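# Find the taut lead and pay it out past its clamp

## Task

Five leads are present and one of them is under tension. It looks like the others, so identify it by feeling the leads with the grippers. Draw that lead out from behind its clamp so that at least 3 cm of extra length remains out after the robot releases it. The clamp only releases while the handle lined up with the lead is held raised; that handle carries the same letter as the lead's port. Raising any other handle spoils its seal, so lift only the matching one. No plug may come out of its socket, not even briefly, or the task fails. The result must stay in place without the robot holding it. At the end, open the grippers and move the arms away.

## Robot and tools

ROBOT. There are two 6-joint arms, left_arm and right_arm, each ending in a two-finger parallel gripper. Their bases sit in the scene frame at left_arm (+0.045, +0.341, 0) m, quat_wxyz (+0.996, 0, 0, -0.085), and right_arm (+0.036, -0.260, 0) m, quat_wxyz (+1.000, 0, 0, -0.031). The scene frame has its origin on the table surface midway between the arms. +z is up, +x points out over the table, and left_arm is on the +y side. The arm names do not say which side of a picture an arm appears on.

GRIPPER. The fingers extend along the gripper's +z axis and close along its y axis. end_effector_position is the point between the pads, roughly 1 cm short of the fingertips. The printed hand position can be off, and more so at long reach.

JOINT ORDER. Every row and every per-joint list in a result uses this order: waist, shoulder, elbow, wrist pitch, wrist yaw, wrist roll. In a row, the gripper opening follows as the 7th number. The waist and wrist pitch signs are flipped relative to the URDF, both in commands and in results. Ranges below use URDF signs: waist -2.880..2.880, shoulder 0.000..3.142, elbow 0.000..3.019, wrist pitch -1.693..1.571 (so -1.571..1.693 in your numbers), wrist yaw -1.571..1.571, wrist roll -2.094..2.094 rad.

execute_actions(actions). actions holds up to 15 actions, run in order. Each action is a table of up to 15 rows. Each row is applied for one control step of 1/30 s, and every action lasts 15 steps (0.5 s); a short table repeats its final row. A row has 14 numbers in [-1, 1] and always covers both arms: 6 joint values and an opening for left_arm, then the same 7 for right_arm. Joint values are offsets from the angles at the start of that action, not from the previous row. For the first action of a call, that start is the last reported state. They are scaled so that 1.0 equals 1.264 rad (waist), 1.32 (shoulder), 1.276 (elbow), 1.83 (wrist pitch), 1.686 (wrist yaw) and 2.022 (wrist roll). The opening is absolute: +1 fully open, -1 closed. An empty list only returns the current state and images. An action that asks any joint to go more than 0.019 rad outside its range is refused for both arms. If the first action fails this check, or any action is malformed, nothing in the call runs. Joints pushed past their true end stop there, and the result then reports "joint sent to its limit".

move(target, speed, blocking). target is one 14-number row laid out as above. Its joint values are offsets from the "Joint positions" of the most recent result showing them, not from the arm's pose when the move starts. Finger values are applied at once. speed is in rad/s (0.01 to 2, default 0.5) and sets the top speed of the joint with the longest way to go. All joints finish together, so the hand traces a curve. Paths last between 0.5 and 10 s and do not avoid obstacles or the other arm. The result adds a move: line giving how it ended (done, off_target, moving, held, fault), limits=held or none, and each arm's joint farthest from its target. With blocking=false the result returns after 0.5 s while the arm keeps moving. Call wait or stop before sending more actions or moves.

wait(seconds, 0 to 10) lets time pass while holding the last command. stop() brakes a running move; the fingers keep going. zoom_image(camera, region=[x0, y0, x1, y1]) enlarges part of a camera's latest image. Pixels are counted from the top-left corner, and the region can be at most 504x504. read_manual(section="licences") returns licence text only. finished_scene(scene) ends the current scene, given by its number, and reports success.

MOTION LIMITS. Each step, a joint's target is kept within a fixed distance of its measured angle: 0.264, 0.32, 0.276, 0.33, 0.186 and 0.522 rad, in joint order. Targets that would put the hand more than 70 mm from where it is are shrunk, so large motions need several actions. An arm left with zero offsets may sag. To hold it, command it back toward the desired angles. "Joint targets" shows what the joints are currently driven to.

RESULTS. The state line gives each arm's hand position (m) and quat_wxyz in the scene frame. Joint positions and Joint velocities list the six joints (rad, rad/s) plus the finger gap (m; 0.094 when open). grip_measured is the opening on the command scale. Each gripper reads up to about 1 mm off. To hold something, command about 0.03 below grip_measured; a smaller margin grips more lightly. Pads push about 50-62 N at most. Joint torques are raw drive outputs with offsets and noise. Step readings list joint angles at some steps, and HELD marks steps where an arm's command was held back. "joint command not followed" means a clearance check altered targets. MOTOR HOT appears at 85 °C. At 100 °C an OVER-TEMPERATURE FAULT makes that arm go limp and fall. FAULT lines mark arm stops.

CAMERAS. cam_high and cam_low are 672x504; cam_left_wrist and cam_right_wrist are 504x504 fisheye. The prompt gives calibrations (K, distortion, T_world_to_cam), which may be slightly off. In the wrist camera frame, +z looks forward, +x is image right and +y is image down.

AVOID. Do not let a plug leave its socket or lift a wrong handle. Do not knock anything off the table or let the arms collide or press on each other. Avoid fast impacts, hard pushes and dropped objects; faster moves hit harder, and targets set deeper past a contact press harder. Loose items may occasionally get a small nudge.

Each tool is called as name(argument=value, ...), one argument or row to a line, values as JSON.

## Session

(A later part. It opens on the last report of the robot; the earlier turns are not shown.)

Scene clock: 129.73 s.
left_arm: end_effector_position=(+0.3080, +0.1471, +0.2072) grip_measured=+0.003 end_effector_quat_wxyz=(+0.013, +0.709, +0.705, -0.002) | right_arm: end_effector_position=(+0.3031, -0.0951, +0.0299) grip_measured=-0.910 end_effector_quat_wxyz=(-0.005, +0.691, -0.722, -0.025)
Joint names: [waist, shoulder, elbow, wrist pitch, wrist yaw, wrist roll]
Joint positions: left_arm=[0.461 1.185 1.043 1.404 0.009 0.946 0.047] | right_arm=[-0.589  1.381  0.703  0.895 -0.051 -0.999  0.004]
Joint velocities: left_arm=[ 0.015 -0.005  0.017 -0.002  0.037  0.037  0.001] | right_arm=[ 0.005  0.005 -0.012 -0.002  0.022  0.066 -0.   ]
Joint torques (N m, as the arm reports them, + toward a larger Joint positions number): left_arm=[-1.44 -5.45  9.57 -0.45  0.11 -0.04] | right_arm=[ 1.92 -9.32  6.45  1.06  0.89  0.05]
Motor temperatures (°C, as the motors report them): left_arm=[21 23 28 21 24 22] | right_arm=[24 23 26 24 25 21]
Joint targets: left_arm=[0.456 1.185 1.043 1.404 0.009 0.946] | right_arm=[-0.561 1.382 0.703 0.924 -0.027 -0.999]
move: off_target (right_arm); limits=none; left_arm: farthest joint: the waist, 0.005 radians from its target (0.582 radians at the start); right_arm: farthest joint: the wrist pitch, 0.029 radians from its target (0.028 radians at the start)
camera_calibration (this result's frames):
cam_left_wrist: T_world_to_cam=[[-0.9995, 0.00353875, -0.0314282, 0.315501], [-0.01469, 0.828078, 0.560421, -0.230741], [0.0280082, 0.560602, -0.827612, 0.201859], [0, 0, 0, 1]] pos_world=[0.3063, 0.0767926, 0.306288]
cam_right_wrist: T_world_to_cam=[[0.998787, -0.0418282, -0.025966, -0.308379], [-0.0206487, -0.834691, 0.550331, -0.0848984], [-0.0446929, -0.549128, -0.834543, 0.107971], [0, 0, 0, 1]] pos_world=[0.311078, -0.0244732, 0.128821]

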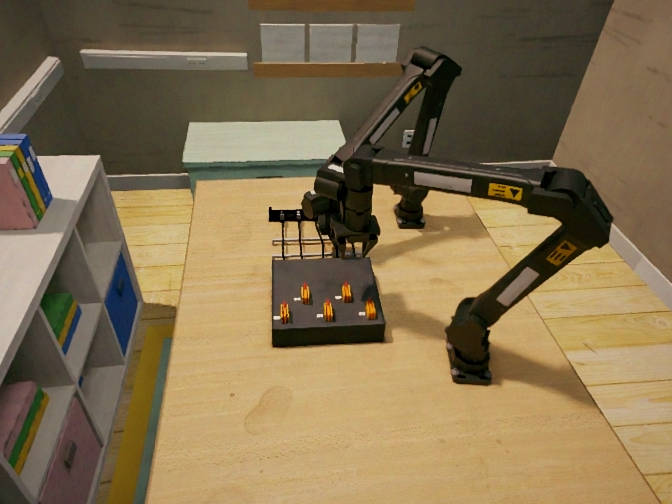

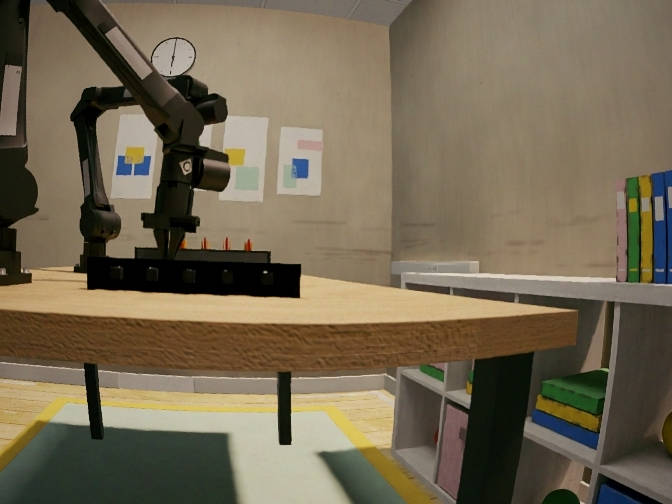

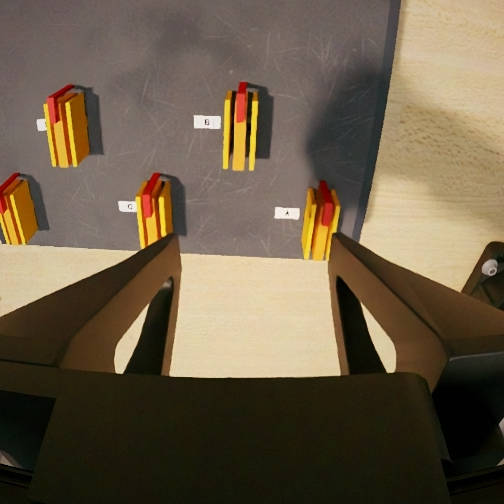

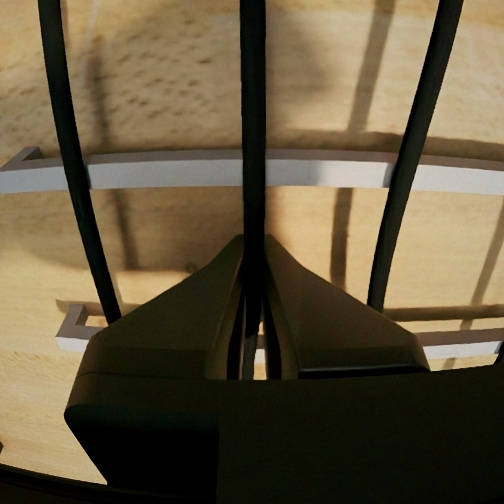

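move(
  target=[-0.03,0.087,-0.125,-0.131,0,0.024,-0.1,0.01,0,0,0.01,0.01,0,-0.93],
  speed=0.4,
)

Scene clock: 139.57 s.
left_arm: end_effector_position=(+0.3182, +0.1521, +0.1163) grip_measured=-0.097 end_effector_quat_wxyz=(-0.004, +0.713, +0.702, -0.005) | right_arm: end_effector_position=(+0.3029, -0.0947, +0.0300) grip_measured=-0.910 end_effector_quat_wxyz=(-0.005, +0.691, -0.722, -0.026)
Joint names: [waist, shoulder, elbow, wrist pitch, wrist yaw, wrist roll]
Joint positions: left_arm=[0.43  1.294 0.887 1.174 0.009 0.986 0.042] | right_arm=[-0.589  1.381  0.703  0.895 -0.053 -0.999  0.004]
Joint velocities: left_arm=[ 0.015 -0.034 -0.002 -0.002 -0.081 -0.051 -0.   ] | right_arm=[ 0.015 -0.005 -0.002 -0.012 -0.066 -0.007  0.   ]
Joint torques (N m, as the arm reports them, + toward a larger Joint positions number): left_arm=[-1.53 -5.61  8.54 -0.82  0.11  0.03] | right_arm=[ 0.95 -9.22  6.4   0.49  0.63  0.04]
Motor temperatures (°C, as the motors report them): left_arm=[21 23 28 21 24 22] | right_arm=[24 23 26 24 25 21]
Joint targets: left_arm=[0.423 1.300 0.884 1.164 0.009 0.995] | right_arm=[-0.577 1.381 0.703 0.914 -0.035 -0.999]
move: done; limits=none; left_arm: farthest joint: the wrist pitch, 0.009 radians from its target (0.240 radians at the start); right_arm: farthest joint: the wrist yaw, 0.019 radians from its target (0.017 radians at the start)
camera_calibration (this result's frames):
cam_left_wrist: T_world_to_cam=[[-0.999905, 0.0134264, -0.00306563, 0.318225], [0.00919483, 0.816557, 0.577192, -0.191574], [0.0102529, 0.577109, -0.816603, 0.125309], [0, 0, 0, 1]] pos_world=[0.318672, 0.0798418, 0.213878]
cam_right_wrist: T_world_to_cam=[[0.998778, -0.0414089, -0.0269936, -0.308061], [-0.0198069, -0.835604, 0.548974, -0.0848923], [-0.0452884, -0.547769, -0.835403, 0.108521], [0, 0, 0, 1]] pos_world=[0.310918, -0.0242485, 0.128947]

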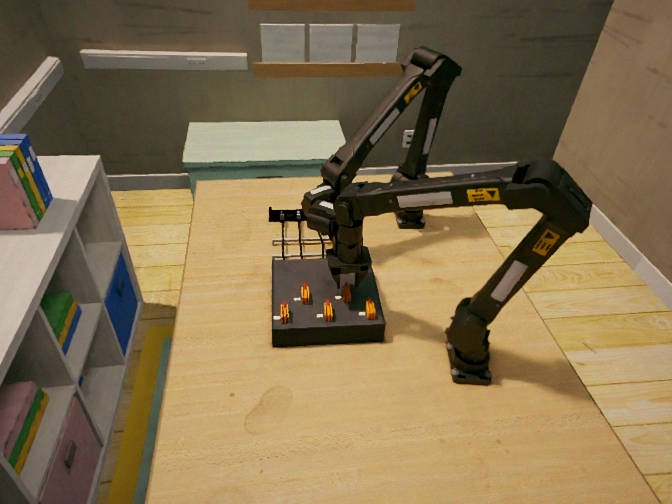

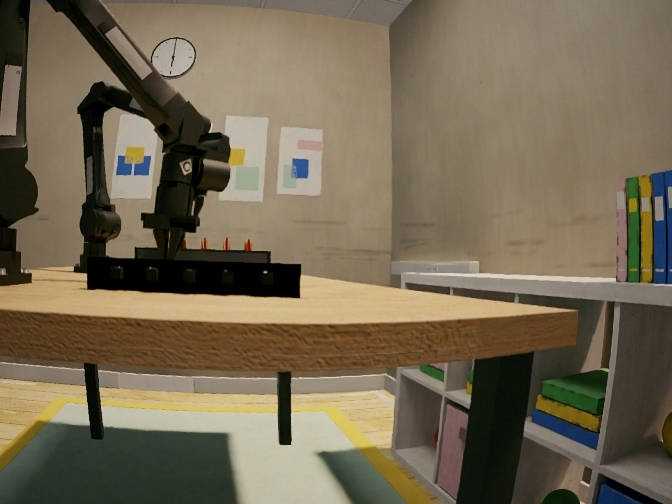

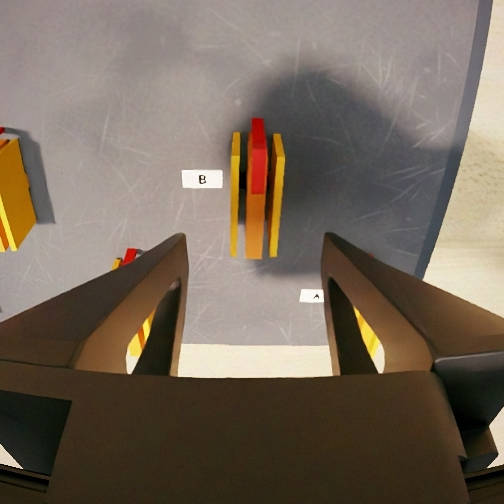

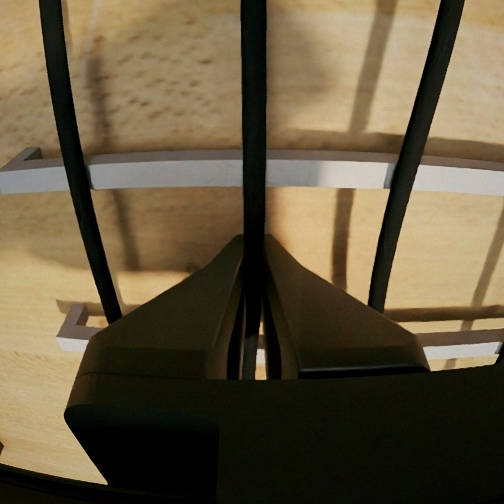

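move(
  target=[0,0.026,-0.043,-0.053,0,0.01,-0.1,0.01,0,0,0.01,0.01,0,-0.93],
  speed=0.15,
)

Scene clock: 145.80 s.
left_arm: end_effector_position=(+0.3190, +0.1516, +0.0926) grip_measured=-0.097 end_effector_quat_wxyz=(+0.004, +0.717, +0.697, -0.004) | right_arm: end_effector_position=(+0.3029, -0.0947, +0.0300) grip_measured=-0.910 end_effector_quat_wxyz=(-0.005, +0.691, -0.722, -0.026)
Joint names: [waist, shoulder, elbow, wrist pitch, wrist yaw, wrist roll]
Joint positions: left_arm=[0.43  1.316 0.838 1.086 0.009 0.998 0.042] | right_arm=[-0.589  1.381  0.703  0.895 -0.054 -0.999  0.004]
Joint velocities: left_arm=[ 0.005 -0.024 -0.002 -0.007  0.037 -0.066 -0.   ] | right_arm=[-0.005 -0.005  0.017 -0.007 -0.081  0.022 -0.001]
Joint torques (N m, as the arm reports them, + toward a larger Joint positions number): left_arm=[-0.85 -5.45  7.96 -0.88  0.11  0.04] | right_arm=[ 0.7  -9.35  6.43  0.66  0.59  0.05]
Motor temperatures (°C, as the motors report them): left_arm=[21 23 28 21 24 22] | right_arm=[24 23 26 24 25 21]
Joint targets: left_arm=[0.430 1.328 0.832 1.077 0.009 1.006] | right_arm=[-0.577 1.381 0.703 0.914 -0.036 -0.999]
move: done; limits=none; left_arm: farthest joint: the shoulder, 0.012 radians from its target (0.034 radians at the start); right_arm: farthest joint: the wrist pitch, 0.018 radians from its target (0.018 radians at the start)
camera_calibration (this result's frames):
cam_left_wrist: T_world_to_cam=[[-0.999536, 0.0251523, -0.017173, 0.31833], [0.010898, 0.821915, 0.569506, -0.178162], [0.0284391, 0.569055, -0.821808, 0.102206], [0, 0, 0, 1]] pos_world=[0.317217, 0.0802662, 0.190924]
cam_right_wrist: T_world_to_cam=[[0.998772, -0.0414011, -0.0271991, -0.308018], [-0.0197024, -0.835785, 0.548703, -0.0848882], [-0.0454495, -0.547493, -0.835575, 0.108633], [0, 0, 0, 1]] pos_world=[0.310904, -0.0242246, 0.128972]

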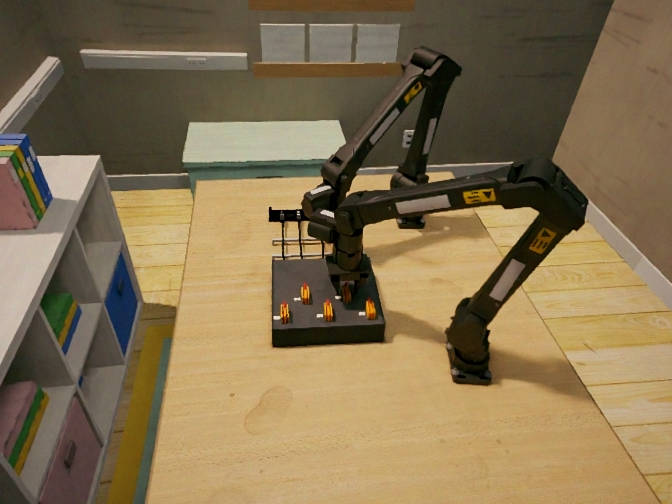

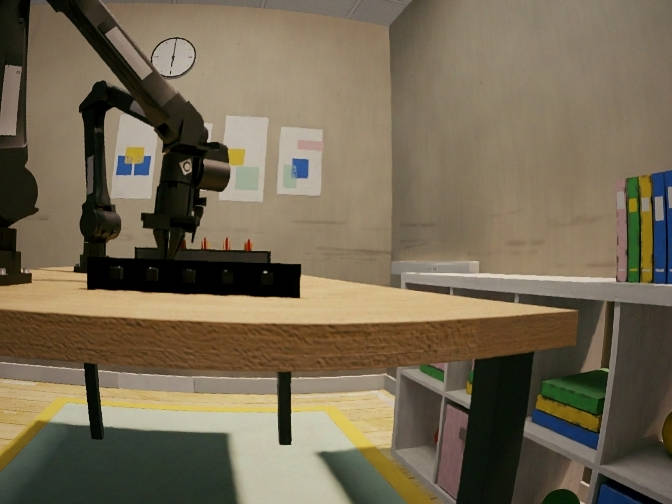

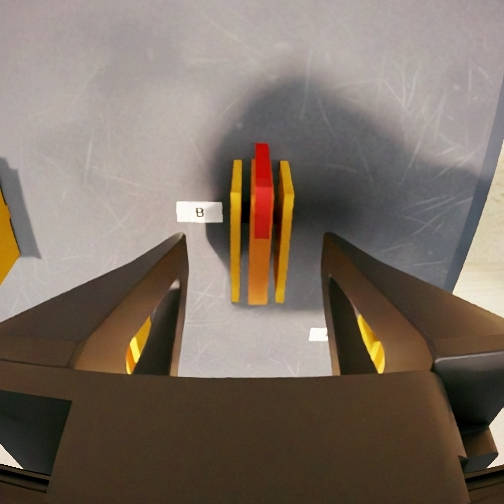

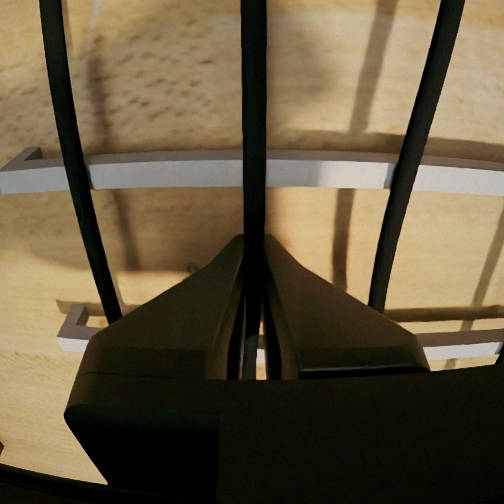

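move(
  target=[0,0.04,0,0,0,0,-0.1,0.01,0,0,0.01,0.01,0,-0.93],
  speed=0.08,
)

zoom_image(
  camera="cam_high",
  region=[290, 250, 400, 330],
)

Scene clock: 152.70 s.
left_arm: end_effector_position=(+0.3176, +0.1526, +0.0803) grip_measured=-0.097 end_effector_quat_wxyz=(-0.015, +0.717, +0.697, -0.008) | right_arm: end_effector_position=(+0.3028, -0.0946, +0.0300) grip_measured=-0.910 end_effector_quat_wxyz=(-0.005, +0.691, -0.722, -0.027)
Joint names: [waist, shoulder, elbow, wrist pitch, wrist yaw, wrist roll]
Joint positions: left_arm=[0.43  1.356 0.838 1.086 0.009 0.998 0.042] | right_arm=[-0.589  1.381  0.703  0.895 -0.054 -0.999  0.004]
Joint velocities: left_arm=[ 0.005  0.005  0.017  0.022 -0.037  0.007 -0.   ] | right_arm=[ 0.015 -0.005 -0.002  0.002  0.007 -0.051 -0.002]
Joint torques (N m, as the arm reports them, + toward a larger Joint positions number): left_arm=[-0.86 -5.75  8.26 -0.33  0.11 -0.04] | right_arm=[ 0.33 -9.35  6.53  0.56  0.55  0.03]
Motor temperatures (°C, as the motors report them): left_arm=[21 23 28 21 24 22] | right_arm=[24 23 26 24 24 21]
Joint targets: left_arm=[0.430 1.369 0.838 1.086 0.009 0.998] | right_arm=[-0.577 1.381 0.703 0.914 -0.037 -0.999]
move: done; limits=none; left_arm: farthest joint: the shoulder, 0.013 radians from its target (0.053 radians at the start); right_arm: farthest joint: the wrist pitch, 0.018 radians from its target (0.018 radians at the start)
camera_calibration (this result's frames):
cam_left_wrist: T_world_to_cam=[[-0.999544, 0.0255453, 0.0161271, 0.313919], [0.030147, 0.808953, 0.587099, -0.177497], [0.00195154, 0.587318, -0.809354, 0.0961965], [0, 0, 0, 1]] pos_world=[0.318939, 0.0790701, 0.177003]
cam_right_wrist: T_world_to_cam=[[0.998767, -0.0413932, -0.0274047, -0.307974], [-0.0195979, -0.835966, 0.548431, -0.0848841], [-0.0456107, -0.547218, -0.835747, 0.108746], [0, 0, 0, 1]] pos_world=[0.31089, -0.0242006, 0.128997]

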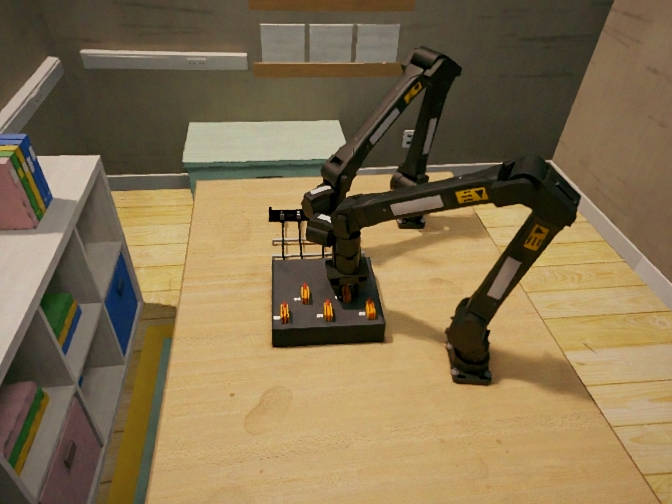

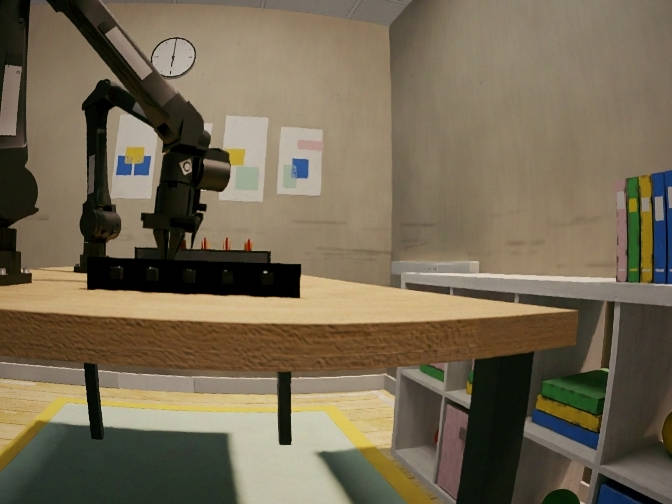

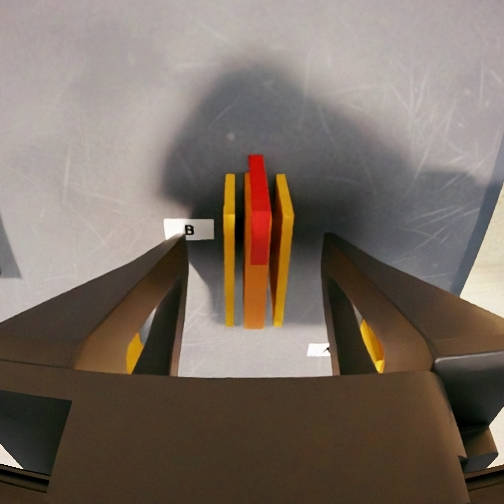

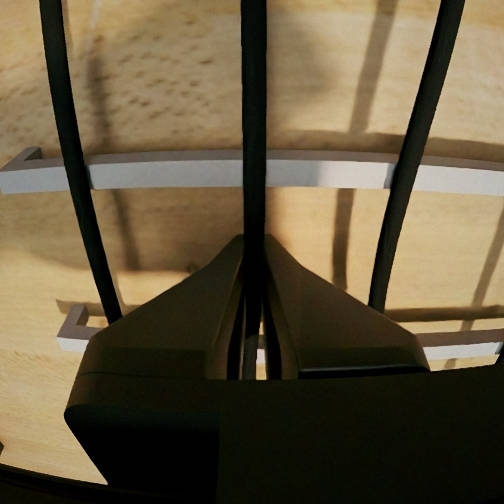

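Region (290, 250, 400, 330) of cam_high's 672x504 image, scaled by 4.582, with more detail than that image has; it fills the top 367 rows of this view, and the rest is white.

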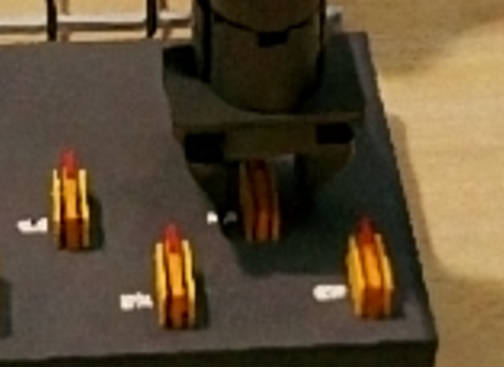

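A touch lower, then close.

move(
  target=[0,0.022,0,0,0,0,-0.1,0.01,0,0,0.01,0.01,0,-0.93],
  speed=0.06,
)

move(
  target=[0,0,0,0,0,0,-0.65,0.01,0,0,0.01,0.01,0,-0.93],
)

Scene clock: 156.30 s.
left_arm: end_effector_position=(+0.3170, +0.1530, +0.0763) grip_measured=-0.097 end_effector_quat_wxyz=(-0.022, +0.717, +0.697, -0.009) | right_arm: end_effector_position=(+0.3028, -0.0946, +0.0300) grip_measured=-0.910 end_effector_quat_wxyz=(-0.005, +0.691, -0.722, -0.027)
Joint names: [waist, shoulder, elbow, wrist pitch, wrist yaw, wrist roll]
Joint positions: left_arm=[0.43  1.369 0.838 1.086 0.009 0.998 0.042] | right_arm=[-0.589  1.381  0.703  0.895 -0.054 -0.999  0.004]
Joint velocities: left_arm=[-0.005  0.005 -0.037  0.012  0.007 -0.022  0.001] | right_arm=[ 0.005 -0.015  0.007 -0.007  0.022 -0.037 -0.   ]
Joint torques (N m, as the arm reports them, + toward a larger Joint positions number): left_arm=[-0.85 -5.59  8.18 -0.33  0.11 -0.04] | right_arm=[ 0.67 -9.7   6.5   0.61  0.57  0.06]
Motor temperatures (°C, as the motors report them): left_arm=[21 23 28 21 24 22] | right_arm=[24 23 26 24 24 21]
Joint targets: left_arm=[0.430 1.385 0.838 1.086 0.009 0.998] | right_arm=[-0.577 1.381 0.703 0.914 -0.037 -0.999]
move: done; limits=none; left_arm: farthest joint: the shoulder, 0.016 radians from its target (0.029 radians at the start); right_arm: farthest joint: the wrist pitch, 0.018 radians from its target (0.018 radians at the start)
camera_calibration (this result's frames):
cam_left_wrist: T_world_to_cam=[[-0.999313, 0.0253873, 0.0270121, 0.312535], [0.0364613, 0.804633, 0.592652, -0.177202], [-0.00668898, 0.593229, -0.805006, 0.0942328], [0, 0, 0, 1]] pos_world=[0.319412, 0.0787466, 0.172435]
cam_right_wrist: T_world_to_cam=[[0.998767, -0.0413932, -0.0274047, -0.307974], [-0.0195979, -0.835966, 0.548431, -0.0848841], [-0.0456107, -0.547218, -0.835747, 0.108746], [0, 0, 0, 1]] pos_world=[0.31089, -0.0242006, 0.128997]

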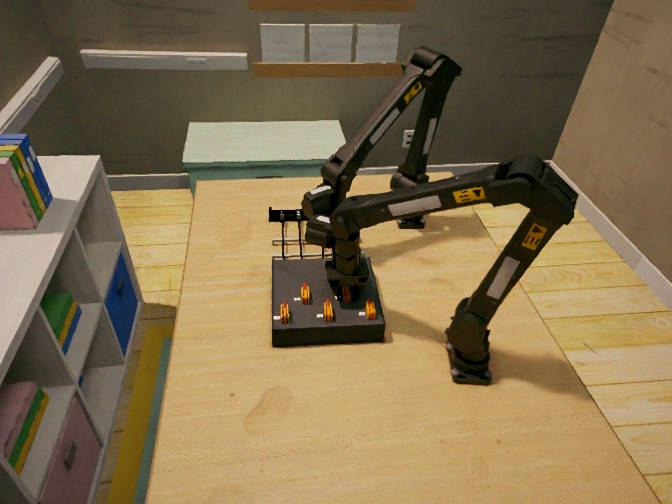

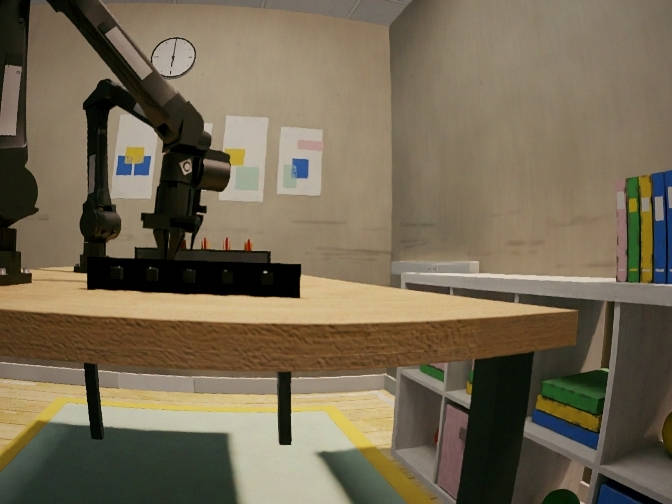

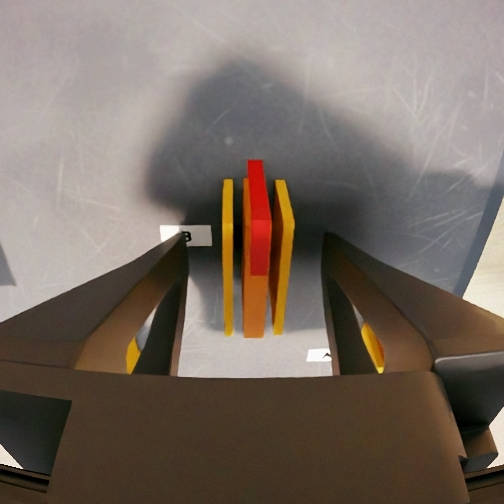

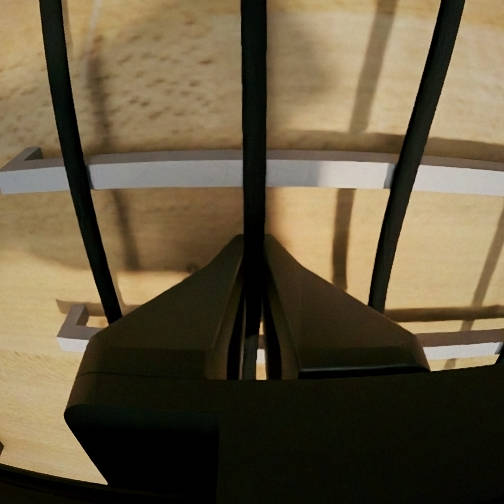

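Scene clock: 157.00 s.
left_arm: end_effector_position=(+0.3171, +0.1531, +0.0763) grip_measured=-0.646 end_effector_quat_wxyz=(-0.022, +0.717, +0.697, -0.008) | right_arm: end_effector_position=(+0.3028, -0.0946, +0.0300) grip_measured=-0.910 end_effector_quat_wxyz=(-0.005, +0.691, -0.722, -0.027)
Joint names: [waist, shoulder, elbow, wrist pitch, wrist yaw, wrist roll]
Joint positions: left_arm=[0.43  1.369 0.838 1.086 0.008 0.998 0.017] | right_arm=[-0.589  1.381  0.703  0.895 -0.054 -0.999  0.004]
Joint velocities: left_arm=[ 0.005 -0.005 -0.002 -0.002 -0.022  0.022  0.   ] | right_arm=[ 0.005 -0.015  0.002  0.002 -0.007  0.037 -0.001]
Joint torques (N m, as the arm reports them, + toward a larger Joint positions number): left_arm=[-0.85 -6.59  8.21 -0.28  0.14 -0.04] | right_arm=[ 0.79 -9.14  6.47  0.63  0.56  0.04]
Motor temperatures (°C, as the motors report them): left_arm=[21 23 28 21 24 22] | right_arm=[24 23 26 24 24 21]
Joint targets: left_arm=[0.430 1.369 0.838 1.086 0.009 0.998] | right_arm=[-0.577 1.381 0.703 0.914 -0.037 -0.999]
move: done; limits=none; left_arm: farthest joint: the wrist yaw, 0.001 radians from its target (0.000 radians at the start); right_arm: farthest joint: the wrist pitch, 0.018 radians from its target (0.018 radians at the start)
camera_calibration (this result's frames):
cam_left_wrist: T_world_to_cam=[[-0.999323, 0.0254055, 0.026598, 0.312639], [0.0362343, 0.804259, 0.593174, -0.177202], [-0.00632185, 0.593736, -0.804635, 0.093946], [0, 0, 0, 1]] pos_world=[0.319442, 0.0787944, 0.172388]
cam_right_wrist: T_world_to_cam=[[0.998767, -0.0413932, -0.0274047, -0.307974], [-0.0195979, -0.835966, 0.548431, -0.0848841], [-0.0456107, -0.547218, -0.835747, 0.108746], [0, 0, 0, 1]] pos_world=[0.31089, -0.0242006, 0.128997]

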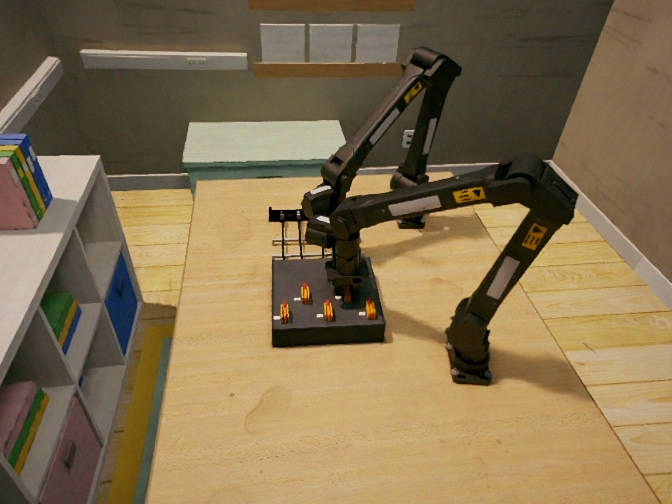

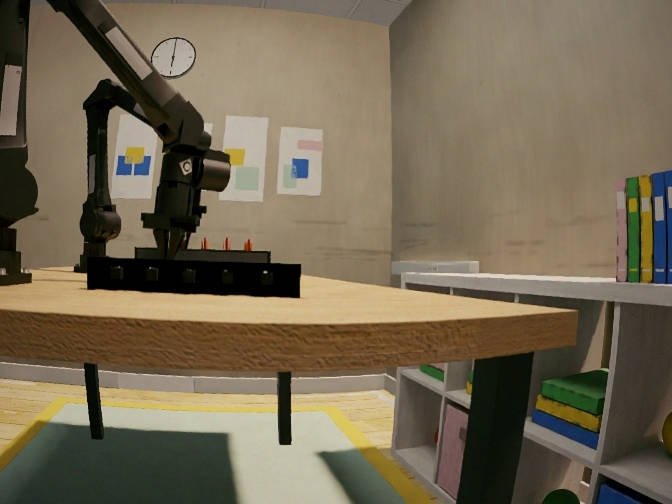

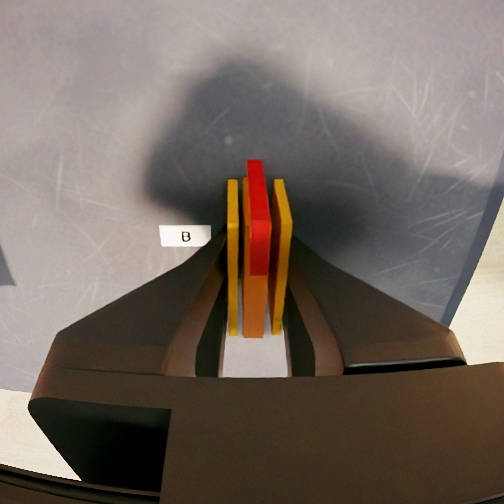

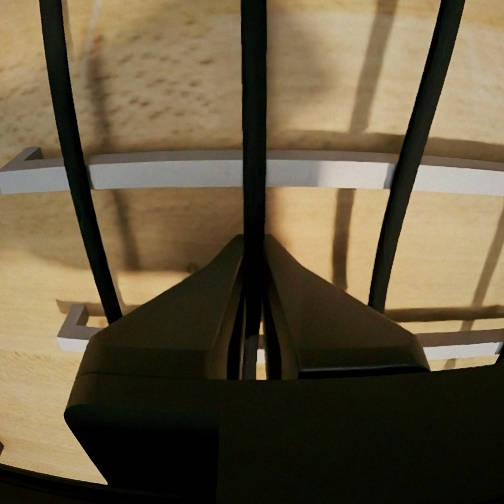

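The plates squeeze. Close more, then lift.

move(
  target=[0,0,0,0,0,0,-0.78,0.01,0,0,0.01,0.01,0,-0.93],
)

move(
  target=[0,-0.05,0,0,0,0,-0.78,0.03,0,0,0.02,0.02,0,-0.93],
  speed=0.05,
)

Scene clock: 160.87 s.
left_arm: end_effector_position=(+0.3177, +0.1531, +0.0763) grip_measured=-0.764 end_effector_quat_wxyz=(-0.021, +0.721, +0.692, -0.007) | right_arm: end_effector_position=(+0.3028, -0.0946, +0.0300) grip_measured=-0.910 end_effector_quat_wxyz=(-0.005, +0.691, -0.722, -0.027)
Joint names: [waist, shoulder, elbow, wrist pitch, wrist yaw, wrist roll]
Joint positions: left_arm=[0.43  1.369 0.838 1.084 0.006 1.012 0.011] | right_arm=[-0.589  1.381  0.703  0.895 -0.054 -0.999  0.004]
Joint velocities: left_arm=[ 0.005 -0.005  0.012 -0.007 -0.022  0.007  0.001] | right_arm=[-0.005 -0.005  0.007  0.007  0.022 -0.007 -0.001]
Joint torques (N m, as the arm reports them, + toward a larger Joint positions number): left_arm=[-0.84 -6.66  8.18 -0.2   0.19 -0.18] | right_arm=[ 0.71 -9.51  6.49  0.64  0.56  0.05]
Motor temperatures (°C, as the motors report them): left_arm=[21 23 27 21 24 22] | right_arm=[24 23 26 24 24 21]
Joint targets: left_arm=[0.430 1.369 0.838 1.086 0.008 0.999] | right_arm=[-0.577 1.381 0.703 0.914 -0.037 -0.999]
move: done; limits=none; left_arm: farthest joint: the wrist roll, 0.014 radians from its target (0.000 radians at the start); right_arm: farthest joint: the wrist pitch, 0.018 radians from its target (0.018 radians at the start)
camera_calibration (this result's frames):
cam_left_wrist: T_world_to_cam=[[-0.998957, 0.0388281, 0.0240074, 0.311272], [0.045496, 0.803553, 0.593492, -0.180117], [0.00375299, 0.593966, -0.804482, 0.0906472], [0, 0, 0, 1]] pos_world=[0.318802, 0.0788058, 0.172349]
cam_right_wrist: T_world_to_cam=[[0.998767, -0.0413932, -0.0274047, -0.307974], [-0.0195979, -0.835966, 0.548431, -0.0848841], [-0.0456107, -0.547218, -0.835747, 0.108746], [0, 0, 0, 1]] pos_world=[0.31089, -0.0242006, 0.128997]

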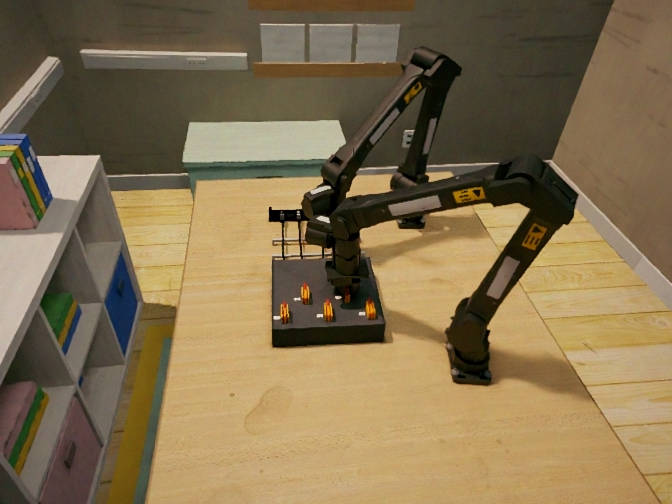

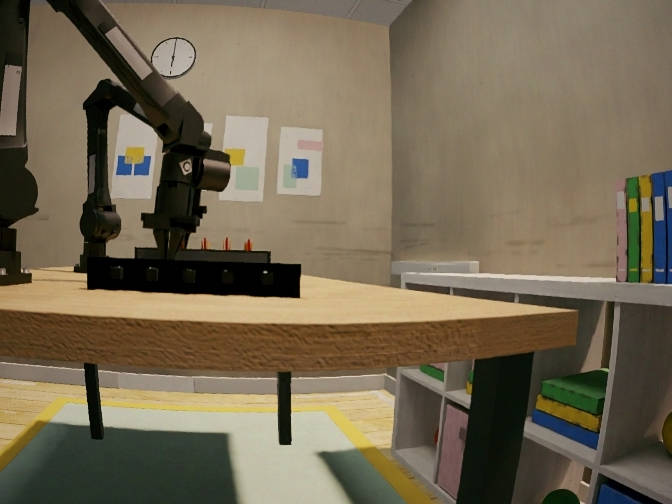

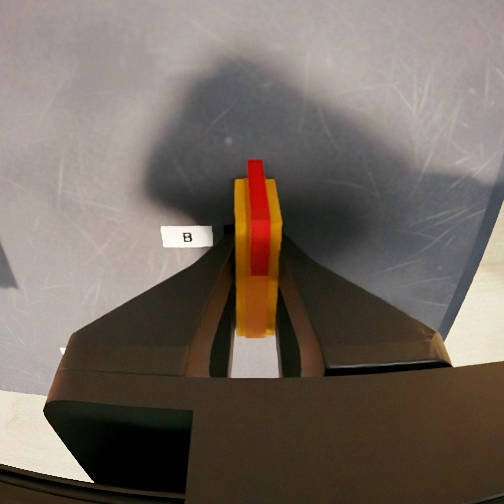

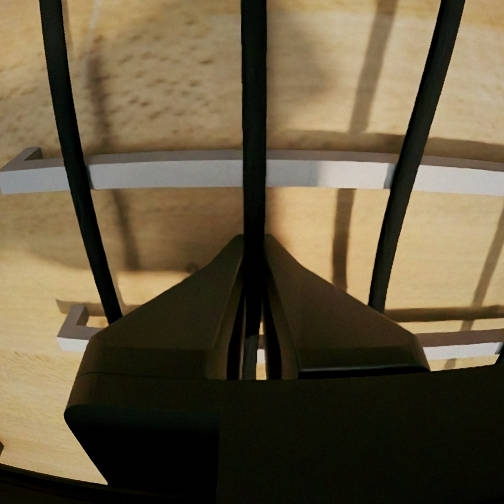

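Scene clock: 162.40 s.
left_arm: end_effector_position=(+0.3180, +0.1530, +0.0781) grip_measured=-0.766 end_effector_quat_wxyz=(-0.013, +0.723, +0.691, -0.006) | right_arm: end_effector_position=(+0.3034, -0.0956, +0.0299) grip_measured=-0.910 end_effector_quat_wxyz=(-0.005, +0.690, -0.723, -0.025)
Joint names: [waist, shoulder, elbow, wrist pitch, wrist yaw, wrist roll]
Joint positions: left_arm=[0.43  1.355 0.831 1.074 0.006 1.017 0.011] | right_arm=[-0.587  1.381  0.703  0.895 -0.052 -0.999  0.004]
Joint velocities: left_arm=[ 0.005 -0.005 -0.002  0.002 -0.095 -0.007 -0.001] | right_arm=[ 0.015 -0.005 -0.017 -0.012 -0.081  0.066  0.001]
Joint torques (N m, as the arm reports them, + toward a larger Joint positions number): left_arm=[-0.86 -9.87  8.88  0.19  0.11 -0.09] | right_arm=[ 2.13 -9.4   6.46  1.44  1.15  0.04]
Motor temperatures (°C, as the motors report them): left_arm=[21 23 27 21 24 22] | right_arm=[24 23 26 24 24 21]
Joint targets: left_arm=[0.430 1.303 0.838 1.084 0.006 1.012] | right_arm=[-0.551 1.381 0.703 0.932 -0.020 -0.999]
move: off_target (left_arm, right_arm); limits=none; left_arm: farthest joint: the shoulder, 0.052 radians from its target (0.066 radians at the start); right_arm: farthest joint: the waist, 0.036 radians from its target (0.038 radians at the start)
camera_calibration (this result's frames):
cam_left_wrist: T_world_to_cam=[[-0.998989, 0.0439444, 0.00952206, 0.311866], [0.0411807, 0.80915, 0.586157, -0.179975], [0.0180535, 0.585956, -0.810142, 0.0893477], [0, 0, 0, 1]] pos_world=[0.317349, 0.0795683, 0.174908]
cam_right_wrist: T_world_to_cam=[[0.998701, -0.0437257, -0.0261715, -0.308828], [-0.0221364, -0.834832, 0.55006, -0.0848266], [-0.0459006, -0.548766, -0.834715, 0.108143], [0, 0, 0, 1]] pos_world=[0.311513, -0.0249742, 0.128846]

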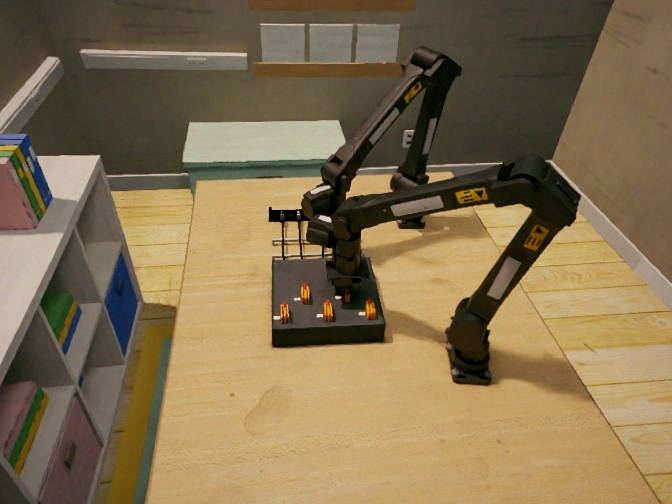

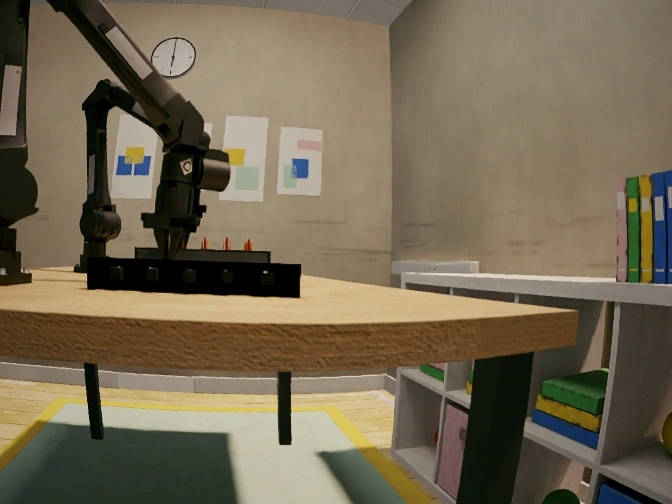

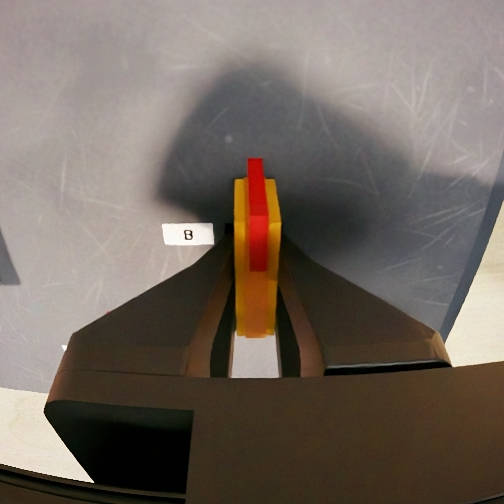

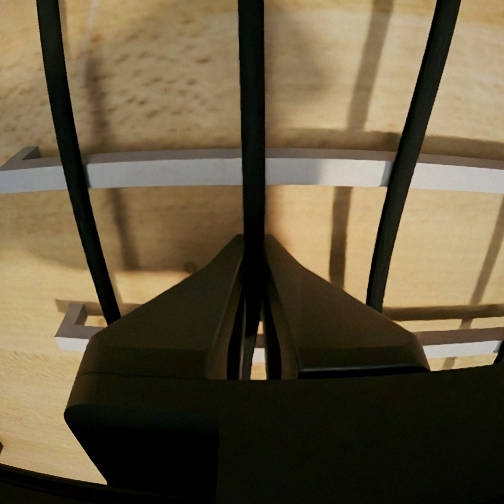

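Need more lift force.

move(
  target=[0,-0.08,0.06,0.03,0,0,-0.8,0.03,0,0,0.02,0.02,0,-0.93],
  speed=0.06,
)

Scene clock: 166.53 s.
left_arm: end_effector_position=(+0.3188, +0.1523, +0.0879) grip_measured=-0.776 end_effector_quat_wxyz=(-0.001, +0.725, +0.689, -0.003) | right_arm: end_effector_position=(+0.3056, -0.1007, +0.0299) grip_measured=-0.910 end_effector_quat_wxyz=(-0.002, +0.686, -0.727, -0.021)
Joint names: [waist, shoulder, elbow, wrist pitch, wrist yaw, wrist roll]
Joint positions: left_arm=[0.431 1.327 0.835 1.081 0.005 1.021 0.011] | right_arm=[-0.575  1.381  0.703  0.898 -0.041 -0.999  0.004]
Joint velocities: left_arm=[ 0.005 -0.015 -0.012  0.007 -0.022  0.051 -0.   ] | right_arm=[ 0.005  0.005  0.007 -0.002 -0.037 -0.022 -0.001]
Joint torques (N m, as the arm reports them, + toward a larger Joint positions number): left_arm=[ -0.86 -11.25  15.2    1.98   0.12  -0.09] | right_arm=[ 1.48 -9.38  6.63  1.25  0.85  0.05]
Motor temperatures (°C, as the motors report them): left_arm=[21 23 28 21 24 22] | right_arm=[24 23 26 24 25 21]
Joint targets: left_arm=[0.431 1.250 0.908 1.129 0.006 1.017] | right_arm=[-0.549 1.381 0.703 0.932 -0.018 -0.999]
move: off_target (left_arm, right_arm); limits=none; left_arm: farthest joint: the shoulder, 0.078 radians from its target (0.106 radians at the start); right_arm: farthest joint: the wrist pitch, 0.033 radians from its target (0.036 radians at the start)
camera_calibration (this result's frames):
cam_left_wrist: T_world_to_cam=[[-0.998757, 0.0485094, -0.0114285, 0.313763], [0.0330842, 0.816847, 0.575905, -0.182888], [0.0372721, 0.574811, -0.817437, 0.0938731], [0, 0, 0, 1]] pos_world=[0.315925, 0.0802117, 0.185647]
cam_right_wrist: T_world_to_cam=[[0.998176, -0.0557463, -0.0231907, -0.312334], [-0.0333018, -0.828708, 0.558689, -0.0852083], [-0.0503631, -0.556897, -0.829053, 0.105763], [0, 0, 0, 1]] pos_world=[0.314253, -0.0291251, 0.128045]

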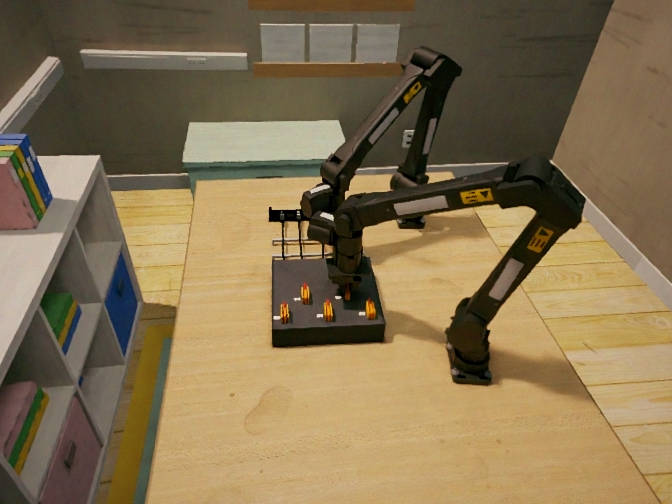

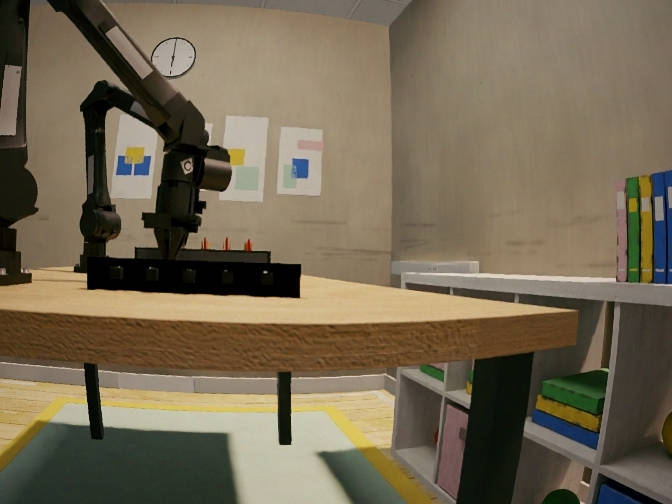

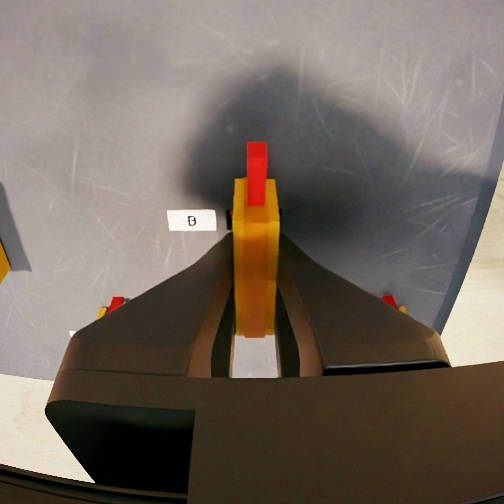

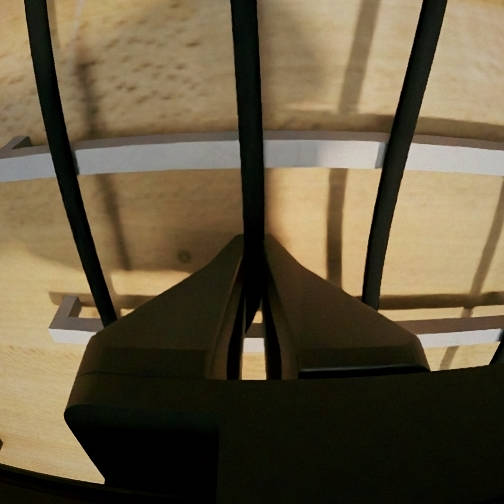

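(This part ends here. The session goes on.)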